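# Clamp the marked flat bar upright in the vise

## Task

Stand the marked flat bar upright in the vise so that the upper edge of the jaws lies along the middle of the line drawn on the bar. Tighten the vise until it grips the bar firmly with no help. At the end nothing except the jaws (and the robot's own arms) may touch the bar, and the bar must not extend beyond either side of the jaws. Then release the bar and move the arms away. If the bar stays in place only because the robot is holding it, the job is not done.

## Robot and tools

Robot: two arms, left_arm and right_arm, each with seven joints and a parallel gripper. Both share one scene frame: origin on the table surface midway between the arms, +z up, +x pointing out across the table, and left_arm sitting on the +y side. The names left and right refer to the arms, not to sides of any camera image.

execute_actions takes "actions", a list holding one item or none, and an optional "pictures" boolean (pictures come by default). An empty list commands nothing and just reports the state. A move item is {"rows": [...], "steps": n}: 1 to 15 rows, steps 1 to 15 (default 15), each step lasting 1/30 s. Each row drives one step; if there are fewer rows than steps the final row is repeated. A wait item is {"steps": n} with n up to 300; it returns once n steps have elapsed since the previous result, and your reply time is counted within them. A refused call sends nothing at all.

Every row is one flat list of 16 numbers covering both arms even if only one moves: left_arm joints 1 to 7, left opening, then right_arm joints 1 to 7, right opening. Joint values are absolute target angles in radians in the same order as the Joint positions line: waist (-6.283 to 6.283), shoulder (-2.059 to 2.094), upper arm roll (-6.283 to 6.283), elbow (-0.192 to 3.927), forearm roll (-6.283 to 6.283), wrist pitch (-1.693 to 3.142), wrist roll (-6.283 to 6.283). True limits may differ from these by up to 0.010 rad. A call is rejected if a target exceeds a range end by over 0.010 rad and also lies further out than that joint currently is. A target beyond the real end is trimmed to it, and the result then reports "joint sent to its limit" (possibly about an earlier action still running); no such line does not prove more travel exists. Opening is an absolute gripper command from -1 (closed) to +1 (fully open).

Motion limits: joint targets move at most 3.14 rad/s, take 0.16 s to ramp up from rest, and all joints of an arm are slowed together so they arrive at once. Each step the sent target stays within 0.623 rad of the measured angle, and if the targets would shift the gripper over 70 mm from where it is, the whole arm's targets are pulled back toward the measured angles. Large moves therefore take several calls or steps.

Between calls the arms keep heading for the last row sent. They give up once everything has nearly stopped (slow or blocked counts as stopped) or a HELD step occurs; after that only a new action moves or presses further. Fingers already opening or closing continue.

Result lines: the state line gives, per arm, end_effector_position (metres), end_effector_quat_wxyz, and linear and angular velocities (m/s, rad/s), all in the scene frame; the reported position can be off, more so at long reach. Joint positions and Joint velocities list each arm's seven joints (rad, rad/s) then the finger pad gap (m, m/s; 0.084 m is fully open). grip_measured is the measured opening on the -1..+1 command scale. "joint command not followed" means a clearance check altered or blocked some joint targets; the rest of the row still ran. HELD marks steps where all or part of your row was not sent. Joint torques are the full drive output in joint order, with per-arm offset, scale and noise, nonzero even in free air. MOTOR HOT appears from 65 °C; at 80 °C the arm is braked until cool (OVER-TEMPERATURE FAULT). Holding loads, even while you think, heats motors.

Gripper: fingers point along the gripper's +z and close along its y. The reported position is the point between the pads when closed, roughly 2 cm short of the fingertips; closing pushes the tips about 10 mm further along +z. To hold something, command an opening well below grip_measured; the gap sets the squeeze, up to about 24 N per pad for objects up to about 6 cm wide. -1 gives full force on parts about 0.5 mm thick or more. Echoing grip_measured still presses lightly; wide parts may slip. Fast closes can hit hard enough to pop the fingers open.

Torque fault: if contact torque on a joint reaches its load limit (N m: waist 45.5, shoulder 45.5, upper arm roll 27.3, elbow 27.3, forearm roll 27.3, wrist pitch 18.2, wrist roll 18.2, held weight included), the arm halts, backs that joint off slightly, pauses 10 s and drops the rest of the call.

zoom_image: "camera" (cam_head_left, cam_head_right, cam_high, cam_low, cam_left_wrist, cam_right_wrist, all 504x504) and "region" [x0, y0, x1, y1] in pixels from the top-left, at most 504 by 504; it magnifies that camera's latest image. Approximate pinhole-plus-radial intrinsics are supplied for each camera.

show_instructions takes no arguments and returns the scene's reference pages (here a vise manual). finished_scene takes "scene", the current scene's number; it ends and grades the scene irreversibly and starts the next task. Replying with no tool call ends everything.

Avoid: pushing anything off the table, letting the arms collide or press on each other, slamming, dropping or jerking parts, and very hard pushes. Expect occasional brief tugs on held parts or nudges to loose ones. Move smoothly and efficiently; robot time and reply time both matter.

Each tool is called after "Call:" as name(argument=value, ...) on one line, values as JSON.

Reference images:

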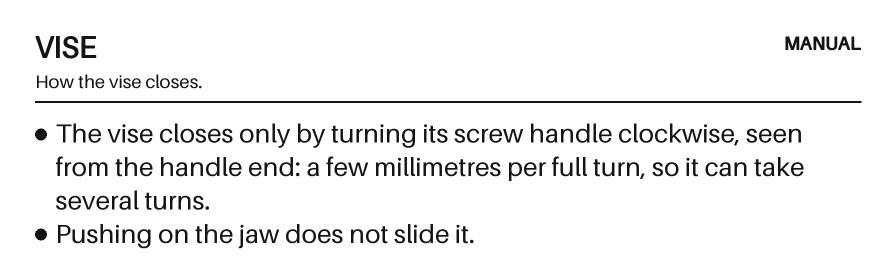

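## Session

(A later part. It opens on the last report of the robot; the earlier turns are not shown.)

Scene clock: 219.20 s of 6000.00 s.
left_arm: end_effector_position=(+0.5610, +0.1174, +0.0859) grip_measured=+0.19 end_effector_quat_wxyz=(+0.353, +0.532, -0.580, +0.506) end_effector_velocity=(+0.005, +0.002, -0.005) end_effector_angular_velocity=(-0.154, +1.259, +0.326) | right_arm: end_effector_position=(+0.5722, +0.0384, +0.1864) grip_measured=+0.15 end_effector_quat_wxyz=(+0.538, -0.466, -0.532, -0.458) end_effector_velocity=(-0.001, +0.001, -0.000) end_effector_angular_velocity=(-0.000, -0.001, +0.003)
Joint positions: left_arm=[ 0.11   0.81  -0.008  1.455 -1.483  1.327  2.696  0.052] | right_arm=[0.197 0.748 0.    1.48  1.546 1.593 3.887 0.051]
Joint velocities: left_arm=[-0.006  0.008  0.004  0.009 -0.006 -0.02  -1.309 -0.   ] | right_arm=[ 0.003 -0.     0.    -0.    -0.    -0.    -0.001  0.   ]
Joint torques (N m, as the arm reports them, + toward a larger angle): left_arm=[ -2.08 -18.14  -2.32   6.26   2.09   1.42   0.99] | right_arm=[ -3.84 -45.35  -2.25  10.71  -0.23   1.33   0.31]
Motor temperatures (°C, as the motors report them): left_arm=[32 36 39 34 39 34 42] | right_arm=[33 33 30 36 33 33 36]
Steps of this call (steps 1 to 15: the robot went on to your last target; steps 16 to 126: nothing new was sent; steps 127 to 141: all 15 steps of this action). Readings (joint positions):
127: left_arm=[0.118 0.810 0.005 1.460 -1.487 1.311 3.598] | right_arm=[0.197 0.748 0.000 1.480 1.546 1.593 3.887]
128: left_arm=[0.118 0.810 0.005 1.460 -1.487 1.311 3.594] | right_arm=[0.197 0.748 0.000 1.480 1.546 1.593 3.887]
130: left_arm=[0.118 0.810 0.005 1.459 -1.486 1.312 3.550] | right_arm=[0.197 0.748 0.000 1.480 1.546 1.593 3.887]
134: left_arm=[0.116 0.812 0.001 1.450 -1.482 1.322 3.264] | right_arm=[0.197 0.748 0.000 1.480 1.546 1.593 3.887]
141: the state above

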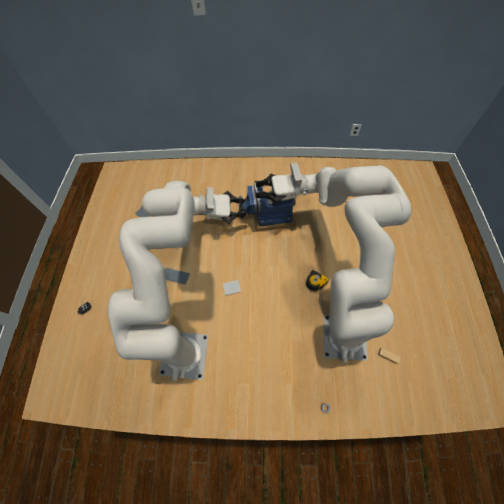

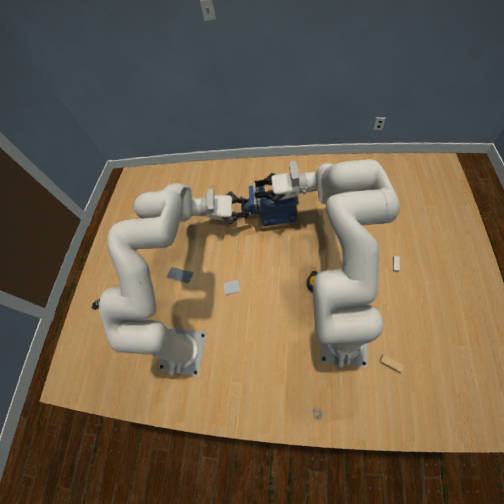

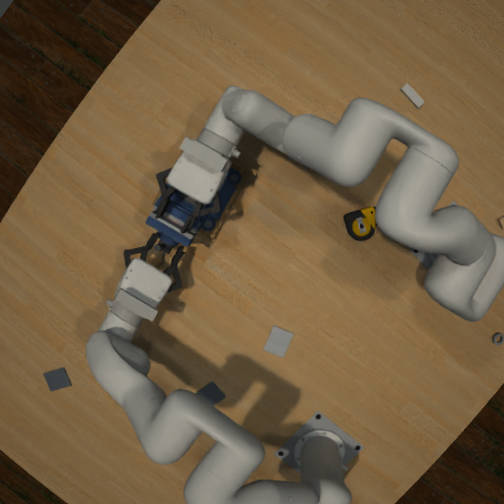

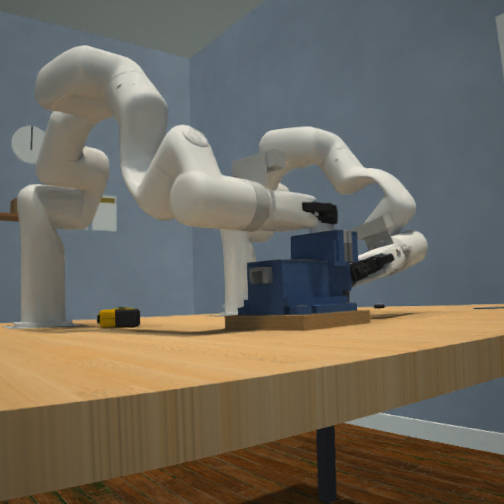

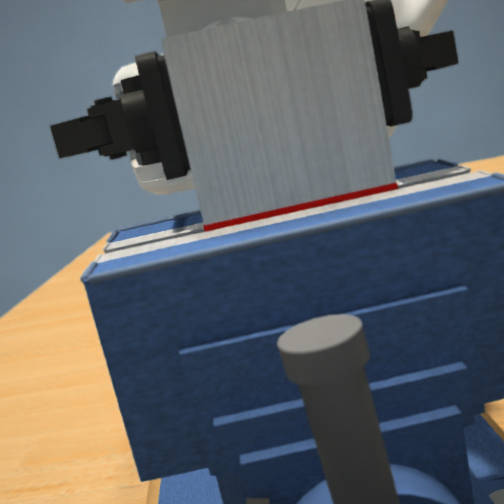

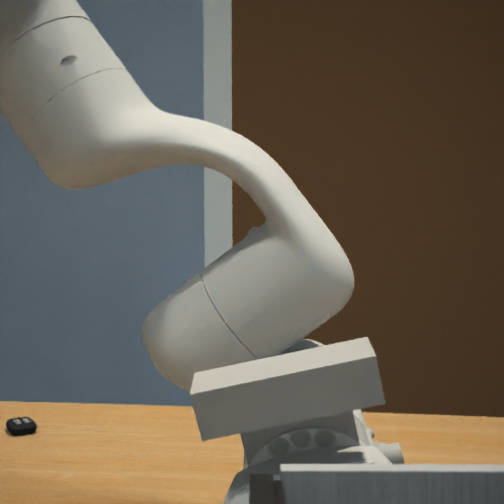

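Call:
execute_actions(actions=[{"rows":[[0.13,0.888,0,1.498,-1.545,1.434,2.56,0.3,0.197,0.748,0,1.4795,1.546,1.593,3.887,-0.6],[0.13,0.888,0,1.498,-1.545,1.434,2.56,0.3,0.197,0.748,0,1.4795,1.546,1.593,3.887,-0.6],[0.13,0.888,0,1.498,-1.545,1.434,2.56,0.3,0.197,0.748,0,1.4795,1.546,1.593,3.887,-0.6],[0.13,0.888,0,1.498,-1.545,1.434,2.56,0.3,0.197,0.748,0,1.4795,1.546,1.593,3.887,-0.6],[0.13,0.888,0,1.498,-1.545,1.434,2.56,0.3,0.197,0.748,0,1.4795,1.546,1.593,3.887,-0.6],[0.147,0.9655,0,1.542,-1.611,1.545,2.56,0.3,0.197,0.748,0,1.4795,1.546,1.593,3.887,-0.6]]}], pictures=false)

Call:
execute_actions(actions=[{"rows":[[0.147,0.9655,0,1.542,-1.611,1.545,3.3,0.2,0.197,0.748,0,1.4795,1.546,1.593,3.887,-0.6]]}])

Call:
zoom_image(camera="cam_high", region=[120,200,220,300])

Scene clock: 231.50 s of 6000.00 s.
left_arm: end_effector_position=(+0.5649, +0.1195, +0.0804) grip_measured=+0.29 end_effector_quat_wxyz=(+0.463, +0.538, -0.462, +0.532) end_effector_velocity=(+0.014, -0.007, +0.034) end_effector_angular_velocity=(-0.090, -0.054, -0.007) | right_arm: end_effector_position=(+0.5722, +0.0384, +0.1864) grip_measured=+0.15 end_effector_quat_wxyz=(+0.538, -0.466, -0.532, -0.458) end_effector_velocity=(+0.001, -0.001, +0.000) end_effector_angular_velocity=(+0.000, -0.002, -0.001)
Joint positions: left_arm=[ 0.147  0.964  0.     1.539 -1.608  1.539  2.56   0.056] | right_arm=[0.197 0.748 0.    1.48  1.546 1.593 3.887 0.051]
Joint velocities: left_arm=[ 0.004  0.011 -0.01   0.056 -0.042  0.076 -0.002 -0.   ] | right_arm=[-0.001 -0.     0.     0.001 -0.    -0.    -0.    -0.   ]
Joint torques (N m, as the arm reports them, + toward a larger angle): left_arm=[ -0.76 -24.04  -3.72  11.81  -1.22   2.3   -0.21] | right_arm=[ -4.05 -45.3   -1.97  10.58  -0.16   1.38   0.53]
Motor temperatures (°C, as the motors report them): left_arm=[32 36 39 34 39 33 42] | right_arm=[33 33 30 36 33 33 36]
Steps of this call (steps 1 to 30: the robot went on to your last target; steps 31 to 354: nothing new was sent; steps 355 to 369: all 15 steps of this action). Readings (joint positions):
355: left_arm=[0.114 0.810 -0.000 1.456 -1.483 1.323 2.600] | right_arm=[0.197 0.748 -0.000 1.480 1.546 1.593 3.887]
356: left_arm=[0.114 0.812 -0.000 1.458 -1.485 1.327 2.598] | right_arm=[0.197 0.748 -0.000 1.480 1.546 1.593 3.887]
358: left_arm=[0.119 0.835 -0.001 1.474 -1.506 1.365 2.585] | right_arm=[0.197 0.748 -0.000 1.480 1.546 1.593 3.887]
362: left_arm=[0.131 0.895 0.000 1.499 -1.550 1.442 2.564] | right_arm=[0.197 0.748 0.000 1.480 1.546 1.593 3.887]
369: the state above

Scene clock: 232.00 s of 6000.00 s.
left_arm: end_effector_position=(+0.5656, +0.1191, +0.0821) grip_measured=+0.19 end_effector_quat_wxyz=(-0.248, -0.341, +0.619, -0.662) end_effector_velocity=(-0.000, -0.000, -0.000) end_effector_angular_velocity=(+0.049, -0.345, -0.001) | right_arm: end_effector_position=(+0.5722, +0.0384, +0.1864) grip_measured=+0.15 end_effector_quat_wxyz=(+0.538, -0.466, -0.532, -0.458) end_effector_velocity=(+0.000, -0.000, -0.000) end_effector_angular_velocity=(-0.000, +0.001, -0.000)
Joint positions: left_arm=[ 0.147  0.965 -0.     1.542 -1.611  1.545  3.274  0.052] | right_arm=[0.197 0.748 0.    1.48  1.546 1.593 3.887 0.051]
Joint velocities: left_arm=[-0.     0.001 -0.     0.001 -0.     0.002  0.349 -0.   ] | right_arm=[-0.001  0.    -0.     0.    -0.     0.     0.001 -0.   ]
Joint torques (N m, as the arm reports them, + toward a larger angle): left_arm=[  0.05 -24.05  -3.35  11.14  -1.08   2.01  -0.63] | right_arm=[ -3.78 -45.46  -2.02  10.3    0.01   1.45   0.41]
Motor temperatures (°C, as the motors report them): left_arm=[32 36 39 34 39 33 42] | right_arm=[33 33 30 36 33 33 36]
Steps of this call (steps 1 to 15: all 15 steps of this action). Readings (joint positions):
1: left_arm=[0.147 0.964 0.000 1.540 -1.609 1.541 2.560] | right_arm=[0.197 0.748 -0.000 1.479 1.546 1.593 3.887]
2: left_arm=[0.147 0.964 -0.000 1.542 -1.610 1.543 2.565] | right_arm=[0.197 0.748 -0.000 1.479 1.546 1.593 3.887]
4: left_arm=[0.147 0.964 -0.000 1.543 -1.610 1.544 2.610] | right_arm=[0.197 0.748 0.000 1.480 1.546 1.593 3.887]
8: left_arm=[0.147 0.965 -0.000 1.542 -1.611 1.545 2.896] | right_arm=[0.197 0.748 0.000 1.480 1.546 1.593 3.887]
15: the state above

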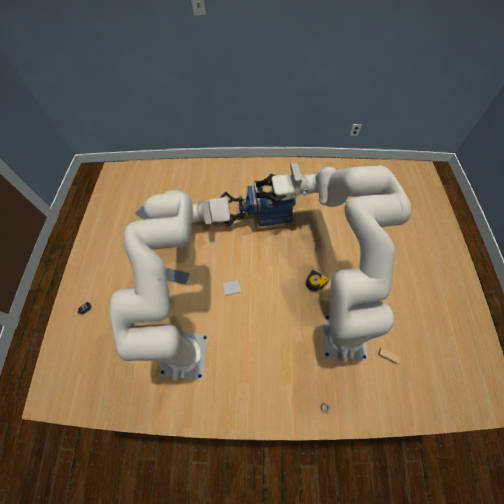

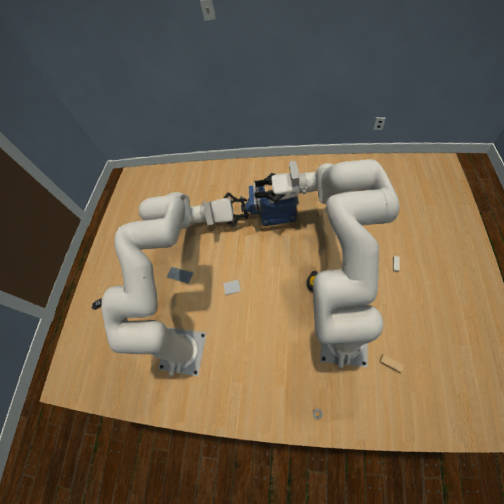

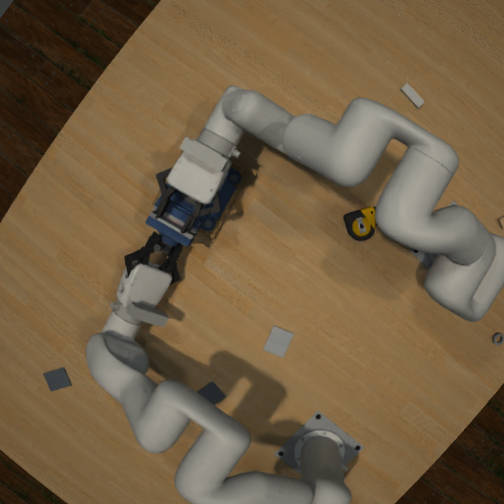

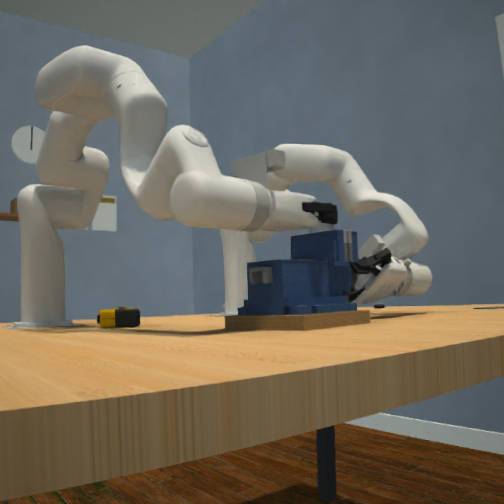

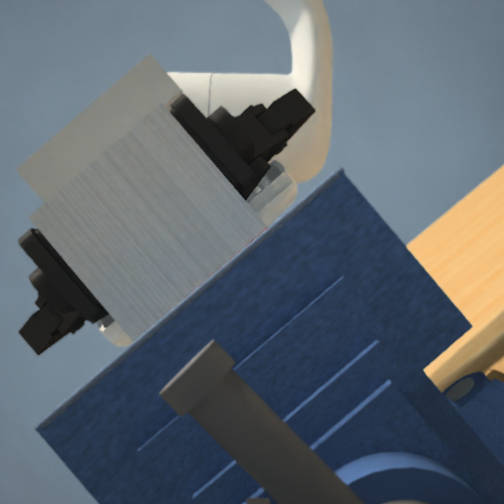

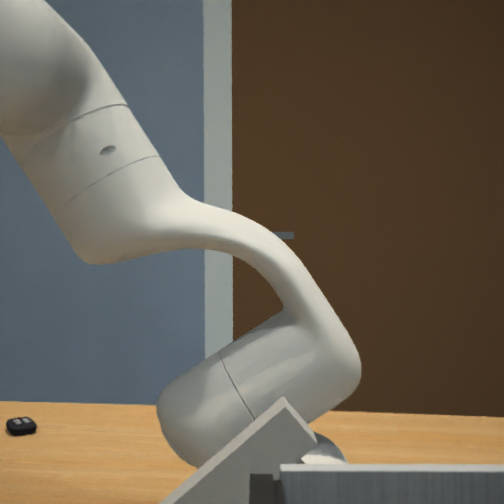

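Region (120, 200, 220, 300) of cam_high's 504x504 image, scaled by 5.040, with more detail than that image has.

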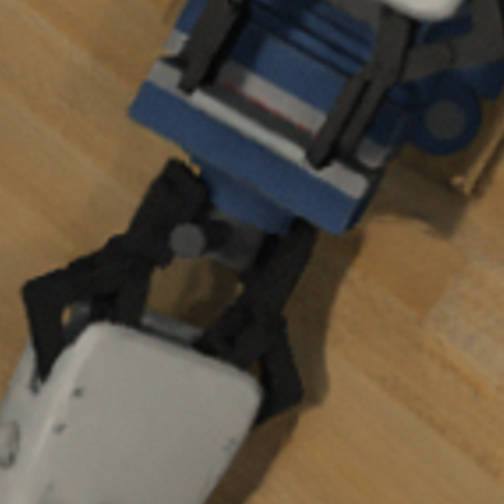

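Call:
execute_actions(actions=[{"rows":[[0.147,0.9655,0,1.542,-1.611,1.545,3.42,0.2,0.197,0.748,0,1.4795,1.546,1.593,3.887,-0.6]]}], pictures=false)

Call:
execute_actions(actions=[{"rows":[[0.147,0.9655,0,1.542,-1.611,1.545,3.52,0.2,0.197,0.748,0,1.4795,1.546,1.593,3.887,-0.6]]}], pictures=false)

Scene clock: 236.70 s of 6000.00 s.
left_arm: end_effector_position=(+0.5650, +0.1188, +0.0819) grip_measured=+0.20 end_effector_quat_wxyz=(-0.202, -0.296, +0.641, -0.678) end_effector_velocity=(+0.000, +0.000, +0.000) end_effector_angular_velocity=(+0.003, -0.004, -0.001) | right_arm: end_effector_position=(+0.5722, +0.0384, +0.1864) grip_measured=+0.15 end_effector_quat_wxyz=(+0.538, -0.466, -0.532, -0.458) end_effector_velocity=(-0.000, +0.000, -0.000) end_effector_angular_velocity=(+0.000, -0.000, +0.001)
Joint positions: left_arm=[ 0.147  0.966 -0.     1.541 -1.611  1.546  3.416  0.053] | right_arm=[0.197 0.748 0.    1.479 1.546 1.593 3.887 0.051]
Joint velocities: left_arm=[ 0.    -0.001  0.     0.002  0.002 -0.001  0.002  0.   ] | right_arm=[ 0.     0.001  0.     0.    -0.    -0.    -0.001 -0.   ]
Joint torques (N m, as the arm reports them, + toward a larger angle): left_arm=[  0.24 -23.97  -2.18  13.4   -1.69   0.58   2.11] | right_arm=[ -4.11 -45.72  -2.08  10.69  -0.08   1.39   0.52]
Motor temperatures (°C, as the motors report them): left_arm=[32 36 39 34 39 33 42] | right_arm=[33 33 30 36 33 33 36]
Steps of this call (steps 1 to 30: the robot went on to your last target; steps 31 to 126: nothing new was sent; steps 127 to 141: all 15 steps of this action). Readings (joint positions):
127: left_arm=[0.147 0.966 -0.000 1.542 -1.611 1.545 3.300] | right_arm=[0.197 0.748 0.000 1.480 1.546 1.593 3.887]
128: left_arm=[0.147 0.965 -0.000 1.542 -1.611 1.545 3.304] | right_arm=[0.197 0.748 0.000 1.480 1.546 1.593 3.887]
130: left_arm=[0.147 0.965 -0.000 1.542 -1.611 1.545 3.343] | right_arm=[0.197 0.748 -0.000 1.480 1.546 1.593 3.887]
134: left_arm=[0.147 0.965 -0.000 1.541 -1.611 1.547 3.405] | right_arm=[0.197 0.748 -0.000 1.480 1.546 1.593 3.887]
141: the state above

Scene clock: 237.20 s of 6000.00 s.
left_arm: end_effector_position=(+0.5651, +0.1186, +0.0811) grip_measured=+0.26 end_effector_quat_wxyz=(-0.171, -0.268, +0.654, -0.686) end_effector_velocity=(+0.001, +0.001, +0.000) end_effector_angular_velocity=(+0.003, -0.004, +0.000) | right_arm: end_effector_position=(+0.5722, +0.0384, +0.1864) grip_measured=+0.15 end_effector_quat_wxyz=(+0.538, -0.466, -0.532, -0.458) end_effector_velocity=(+0.001, -0.001, +0.000) end_effector_angular_velocity=(-0.000, +0.001, -0.002)
Joint positions: left_arm=[ 0.146  0.967 -0.001  1.541 -1.611  1.544  3.505  0.055] | right_arm=[0.197 0.748 0.    1.479 1.546 1.593 3.887 0.051]
Joint velocities: left_arm=[-0.    -0.001  0.002  0.002  0.001 -0.001  0.002 -0.   ] | right_arm=[-0.001 -0.    -0.     0.     0.    -0.     0.001  0.   ]
Joint torques (N m, as the arm reports them, + toward a larger angle): left_arm=[  1.79 -26.59   0.4   15.94  -0.4    1.17   4.89] | right_arm=[ -3.88 -45.28  -2.24  10.84  -0.37   1.28   0.49]
Motor temperatures (°C, as the motors report them): left_arm=[32 36 39 34 39 33 42] | right_arm=[33 33 30 36 33 33 36]
Steps of this call (steps 1 to 15: all 15 steps of this action). Readings (joint positions):
1: left_arm=[0.147 0.966 -0.000 1.541 -1.611 1.546 3.416] | right_arm=[0.197 0.748 0.000 1.479 1.546 1.593 3.887]
2: left_arm=[0.147 0.966 -0.000 1.541 -1.611 1.546 3.420] | right_arm=[0.197 0.748 0.000 1.479 1.546 1.593 3.887]
4: left_arm=[0.147 0.966 -0.001 1.541 -1.611 1.546 3.452] | right_arm=[0.197 0.748 0.000 1.479 1.546 1.593 3.887]
8: left_arm=[0.147 0.967 -0.001 1.541 -1.612 1.544 3.497] | right_arm=[0.197 0.748 0.000 1.480 1.546 1.593 3.887]
15: the state above

5 N·m: tight. Release.

Call:
execute_actions(actions=[{"rows":[[0.147,0.9655,0,1.542,-1.611,1.545,2.7,0.3,0.197,0.748,0,1.4795,1.546,1.593,3.887,1]]}], pictures=false)

Call:
execute_actions(actions=[{"rows":[[0.295,0.95,0,1.53,-1.487,1.625,2.6,0.3,0.197,0.6,0,1.44,1.546,1.593,3.96,1]]}], pictures=false)

Call:
execute_actions(actions=[{"rows":[[0.4,0.68,0,1.5,-1.3,1.57,2.35,1,-0.2,0.4,0,1.3,1.546,1.593,3.96,1]]}], pictures=false)

Call:
execute_actions(actions=[{"steps":25}])

Scene clock: 246.57 s of 6000.00 s.
left_arm: end_effector_position=(+0.5675, +0.1203, +0.0847) grip_measured=+0.29 end_effector_quat_wxyz=(+0.413, +0.492, -0.508, +0.575) end_effector_velocity=(-0.013, -0.011, -0.016) end_effector_angular_velocity=(-0.080, +0.557, -0.021) | right_arm: end_effector_position=(+0.5722, +0.0382, +0.1863) grip_measured=+1.00 end_effector_quat_wxyz=(+0.538, -0.466, -0.532, -0.458) end_effector_velocity=(+0.001, -0.001, +0.000) end_effector_angular_velocity=(-0.001, -0.001, -0.003)
Joint positions: left_arm=[ 0.148  0.963  0.001  1.545 -1.612  1.546  2.738  0.056] | right_arm=[ 0.197  0.748 -0.     1.479  1.546  1.593  3.887  0.084]
Joint velocities: left_arm=[-0.01   0.016 -0.009 -0.022  0.008 -0.004 -0.525  0.   ] | right_arm=[-0.001  0.    -0.001  0.001  0.001 -0.001  0.     0.   ]
Joint torques (N m, as the arm reports them, + toward a larger angle): left_arm=[  0.07 -23.22  -3.02  11.18  -1.4    2.03   0.21] | right_arm=[ -0.56 -46.62   0.66  12.35   1.58   1.22   0.36]
Motor temperatures (°C, as the motors report them): left_arm=[32 37 39 35 39 33 43] | right_arm=[33 33 30 36 33 33 36]
Steps of this call (steps 1 to 15: the robot went on to your last target; steps 16 to 266: nothing new was sent; steps 267 to 281: all 15 steps of this action). Readings (joint positions):
267: left_arm=[0.147 0.966 -0.000 1.542 -1.611 1.545 3.505] | right_arm=[0.197 0.748 0.000 1.479 1.546 1.593 3.887]
268: left_arm=[0.147 0.965 -0.000 1.542 -1.611 1.545 3.501] | right_arm=[0.197 0.748 -0.000 1.479 1.546 1.593 3.887]
270: left_arm=[0.147 0.965 0.000 1.543 -1.610 1.546 3.462] | right_arm=[0.196 0.748 -0.003 1.478 1.545 1.593 3.887]
274: left_arm=[0.150 0.961 0.004 1.547 -1.611 1.545 3.183] | right_arm=[0.196 0.748 -0.002 1.479 1.545 1.593 3.887]
281: the state above

Scene clock: 247.07 s of 6000.00 s.
left_arm: end_effector_position=(+0.5512, +0.1916, +0.0876) grip_measured=+0.29 end_effector_quat_wxyz=(+0.454, +0.524, -0.473, +0.543) end_effector_velocity=(+0.000, +0.011, -0.001) end_effector_angular_velocity=(+0.009, +0.009, +0.007) | right_arm: end_effector_position=(+0.5690, +0.0379, +0.2540) grip_measured=+1.00 end_effector_quat_wxyz=(+0.530, -0.459, -0.540, -0.466) end_effector_velocity=(+0.003, +0.001, +0.012) end_effector_angular_velocity=(+0.004, -0.020, -0.001)
Joint positions: left_arm=[ 0.292  0.95  -0.003  1.53  -1.488  1.625  2.601  0.056] | right_arm=[ 0.197  0.603 -0.     1.438  1.546  1.593  3.96   0.084]
Joint velocities: left_arm=[ 0.011 -0.002  0.01   0.002  0.009  0.004 -0.01   0.   ] | right_arm=[ 0.    -0.013  0.     0.011  0.002  0.001  0.004 -0.   ]
Joint torques (N m, as the arm reports them, + toward a larger angle): left_arm=[  1.25 -22.63  -1.98  11.29  -1.73   1.84  -0.18] | right_arm=[ -0.46 -46.1    0.44  13.31   1.54   1.01   0.26]
Motor temperatures (°C, as the motors report them): left_arm=[32 37 39 35 39 33 43] | right_arm=[33 33 30 36 33 33 36]
Steps of this call (steps 1 to 15: all 15 steps of this action). Readings (joint positions):
1: left_arm=[0.148 0.963 0.000 1.544 -1.612 1.546 2.724] | right_arm=[0.197 0.748 -0.000 1.479 1.546 1.593 3.887]
2: left_arm=[0.151 0.964 -0.001 1.543 -1.608 1.548 2.713] | right_arm=[0.197 0.745 -0.000 1.478 1.546 1.593 3.889]
4: left_arm=[0.185 0.961 -0.009 1.539 -1.574 1.571 2.677] | right_arm=[0.197 0.711 -0.001 1.461 1.545 1.592 3.910]
8: left_arm=[0.283 0.951 0.010 1.533 -1.504 1.612 2.616] | right_arm=[0.197 0.609 0.001 1.453 1.547 1.594 3.951]
15: the state above

Scene clock: 247.57 s of 6000.00 s.
left_arm: end_effector_position=(+0.5579, +0.2677, +0.1832) grip_measured=+1.00 end_effector_quat_wxyz=(+0.407, +0.585, -0.504, +0.488) end_effector_velocity=(-0.023, -0.008, -0.015) end_effector_angular_velocity=(+0.017, +0.126, -0.024) | right_arm: end_effector_position=(+0.6149, -0.1300, +0.3017) grip_measured=+1.00 end_effector_quat_wxyz=(-0.440, +0.524, +0.478, +0.551) end_effector_velocity=(+0.042, -0.402, +0.104) end_effector_angular_velocity=(-0.022, -0.109, -0.717)
Joint positions: left_arm=[ 0.398  0.684  0.001  1.502 -1.305  1.571  2.357  0.084] | right_arm=[-0.105  0.449 -0.001  1.334  1.546  1.593  3.96   0.084]
Joint velocities: left_arm=[ 0.013 -0.029 -0.025 -0.064  0.067 -0.016 -0.086 -0.   ] | right_arm=[-0.714 -0.363 -0.003 -0.25   0.    -0.     0.002  0.   ]
Joint torques (N m, as the arm reports them, + toward a larger angle): left_arm=[ -1.62 -19.78  -3.31  12.52  -1.35   1.71  -0.23] | right_arm=[  0.84 -41.64   0.85  12.39   1.25   1.11   0.39]
Motor temperatures (°C, as the motors report them): left_arm=[32 37 39 35 39 33 43] | right_arm=[33 33 30 36 33 33 36]
Steps of this call (steps 1 to 15: all 15 steps of this action). Readings (joint positions):
1: left_arm=[0.292 0.950 -0.003 1.530 -1.488 1.625 2.600] | right_arm=[0.197 0.602 -0.000 1.438 1.546 1.593 3.960]
2: left_arm=[0.294 0.947 -0.002 1.529 -1.485 1.623 2.596] | right_arm=[0.194 0.600 0.001 1.437 1.546 1.593 3.960]
4: left_arm=[0.308 0.914 -0.004 1.518 -1.455 1.614 2.558] | right_arm=[0.161 0.583 0.010 1.422 1.546 1.594 3.960]
8: left_arm=[0.357 0.789 0.001 1.517 -1.378 1.592 2.454] | right_arm=[0.059 0.533 -0.003 1.392 1.546 1.592 3.960]
15: the state above

Scene clock: 248.40 s of 6000.00 s.
left_arm: end_effector_position=(+0.5570, +0.2683, +0.1836) grip_measured=+1.00 end_effector_quat_wxyz=(+0.408, +0.587, -0.503, +0.485) end_effector_velocity=(+0.000, +0.000, +0.001) end_effector_angular_velocity=(-0.001, -0.001, +0.001) | right_arm: end_effector_position=(+0.6174, -0.1824, +0.3155) grip_measured=+1.00 end_effector_quat_wxyz=(-0.409, +0.542, +0.457, +0.574) end_effector_velocity=(+0.000, -0.001, +0.000) end_effector_angular_velocity=(-0.001, -0.001, -0.002)
Joint positions: left_arm=[ 0.4    0.68  -0.     1.5   -1.3    1.57   2.35   0.084] | right_arm=[-0.2    0.4    0.     1.3    1.546  1.593  3.96   0.084]
Joint velocities: left_arm=[ 0.001 -0.001 -0.     0.    -0.001  0.001  0.     0.   ] | right_arm=[-0.001 -0.001 -0.001  0.     0.    -0.     0.     0.   ]
Joint torques (N m, as the arm reports them, + toward a larger angle): left_arm=[ -0.24 -22.41  -2.63  13.42  -1.85   1.63  -0.26] | right_arm=[ -0.15 -39.95   0.25  13.11   1.42   0.93   0.29]
Motor temperatures (°C, as the motors report them): left_arm=[32 37 39 35 39 33 43] | right_arm=[33 33 30 36 33 33 36]
Steps of this call (steps 1 to 25: the robot went on to your last target). Readings (joint positions):
1: left_arm=[0.399 0.684 0.000 1.500 -1.303 1.571 2.354] | right_arm=[-0.128 0.437 -0.001 1.326 1.546 1.593 3.960]
2: left_arm=[0.398 0.684 -0.001 1.499 -1.302 1.571 2.353] | right_arm=[-0.150 0.425 -0.002 1.318 1.546 1.593 3.960]
4: left_arm=[0.399 0.684 -0.001 1.498 -1.301 1.570 2.351] | right_arm=[-0.182 0.409 -0.005 1.308 1.546 1.592 3.960]
8: left_arm=[0.399 0.682 -0.000 1.499 -1.300 1.570 2.350] | right_arm=[-0.196 0.402 0.000 1.301 1.546 1.593 3.960]
25: the state above

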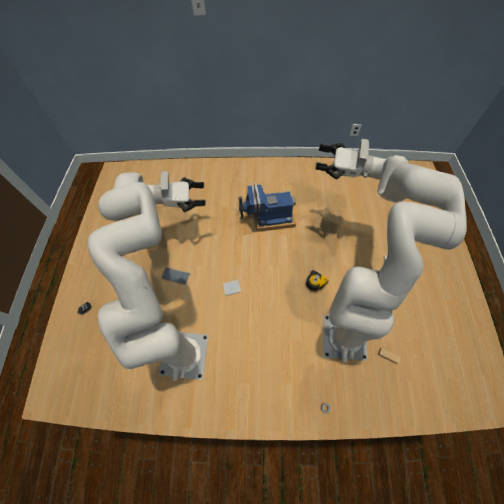

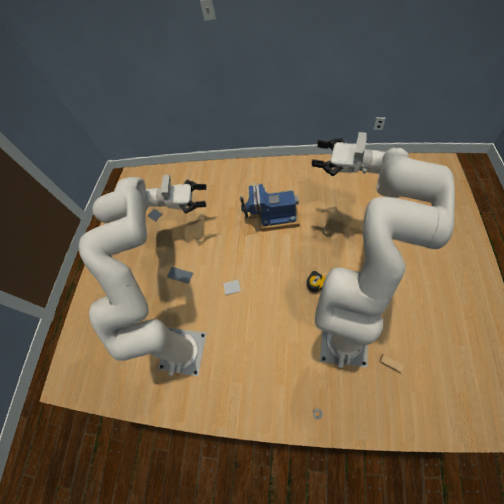

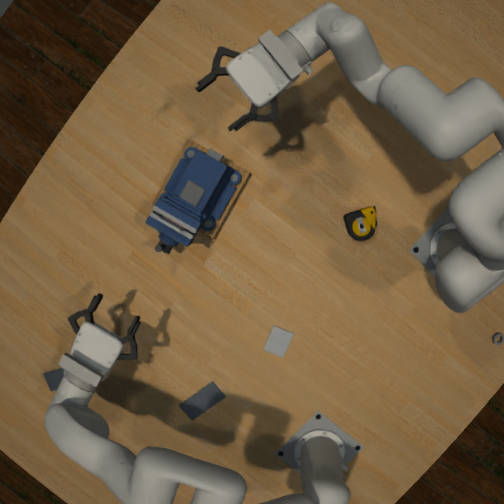

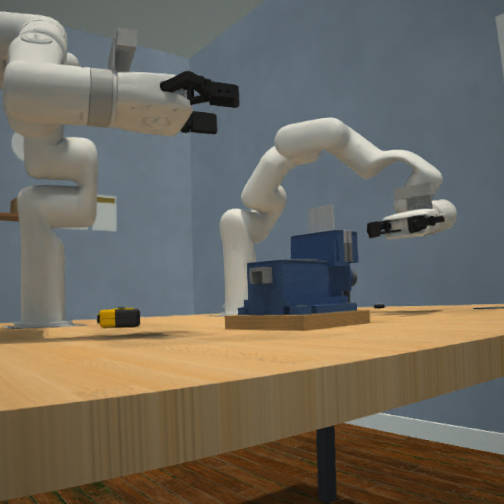

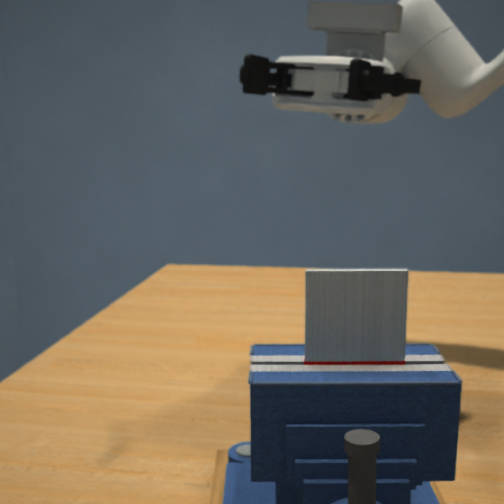

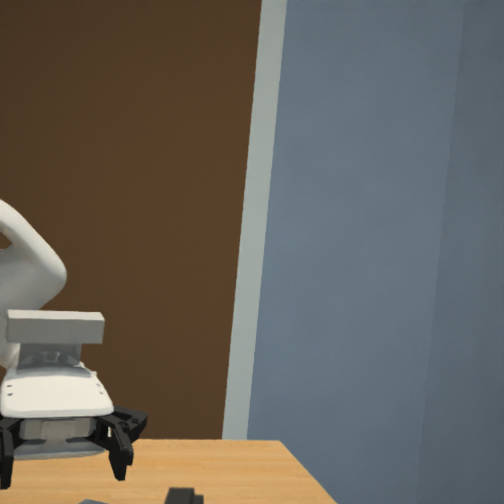

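Call:
finished_scene(scene=1)

The scene is finished: the task was done.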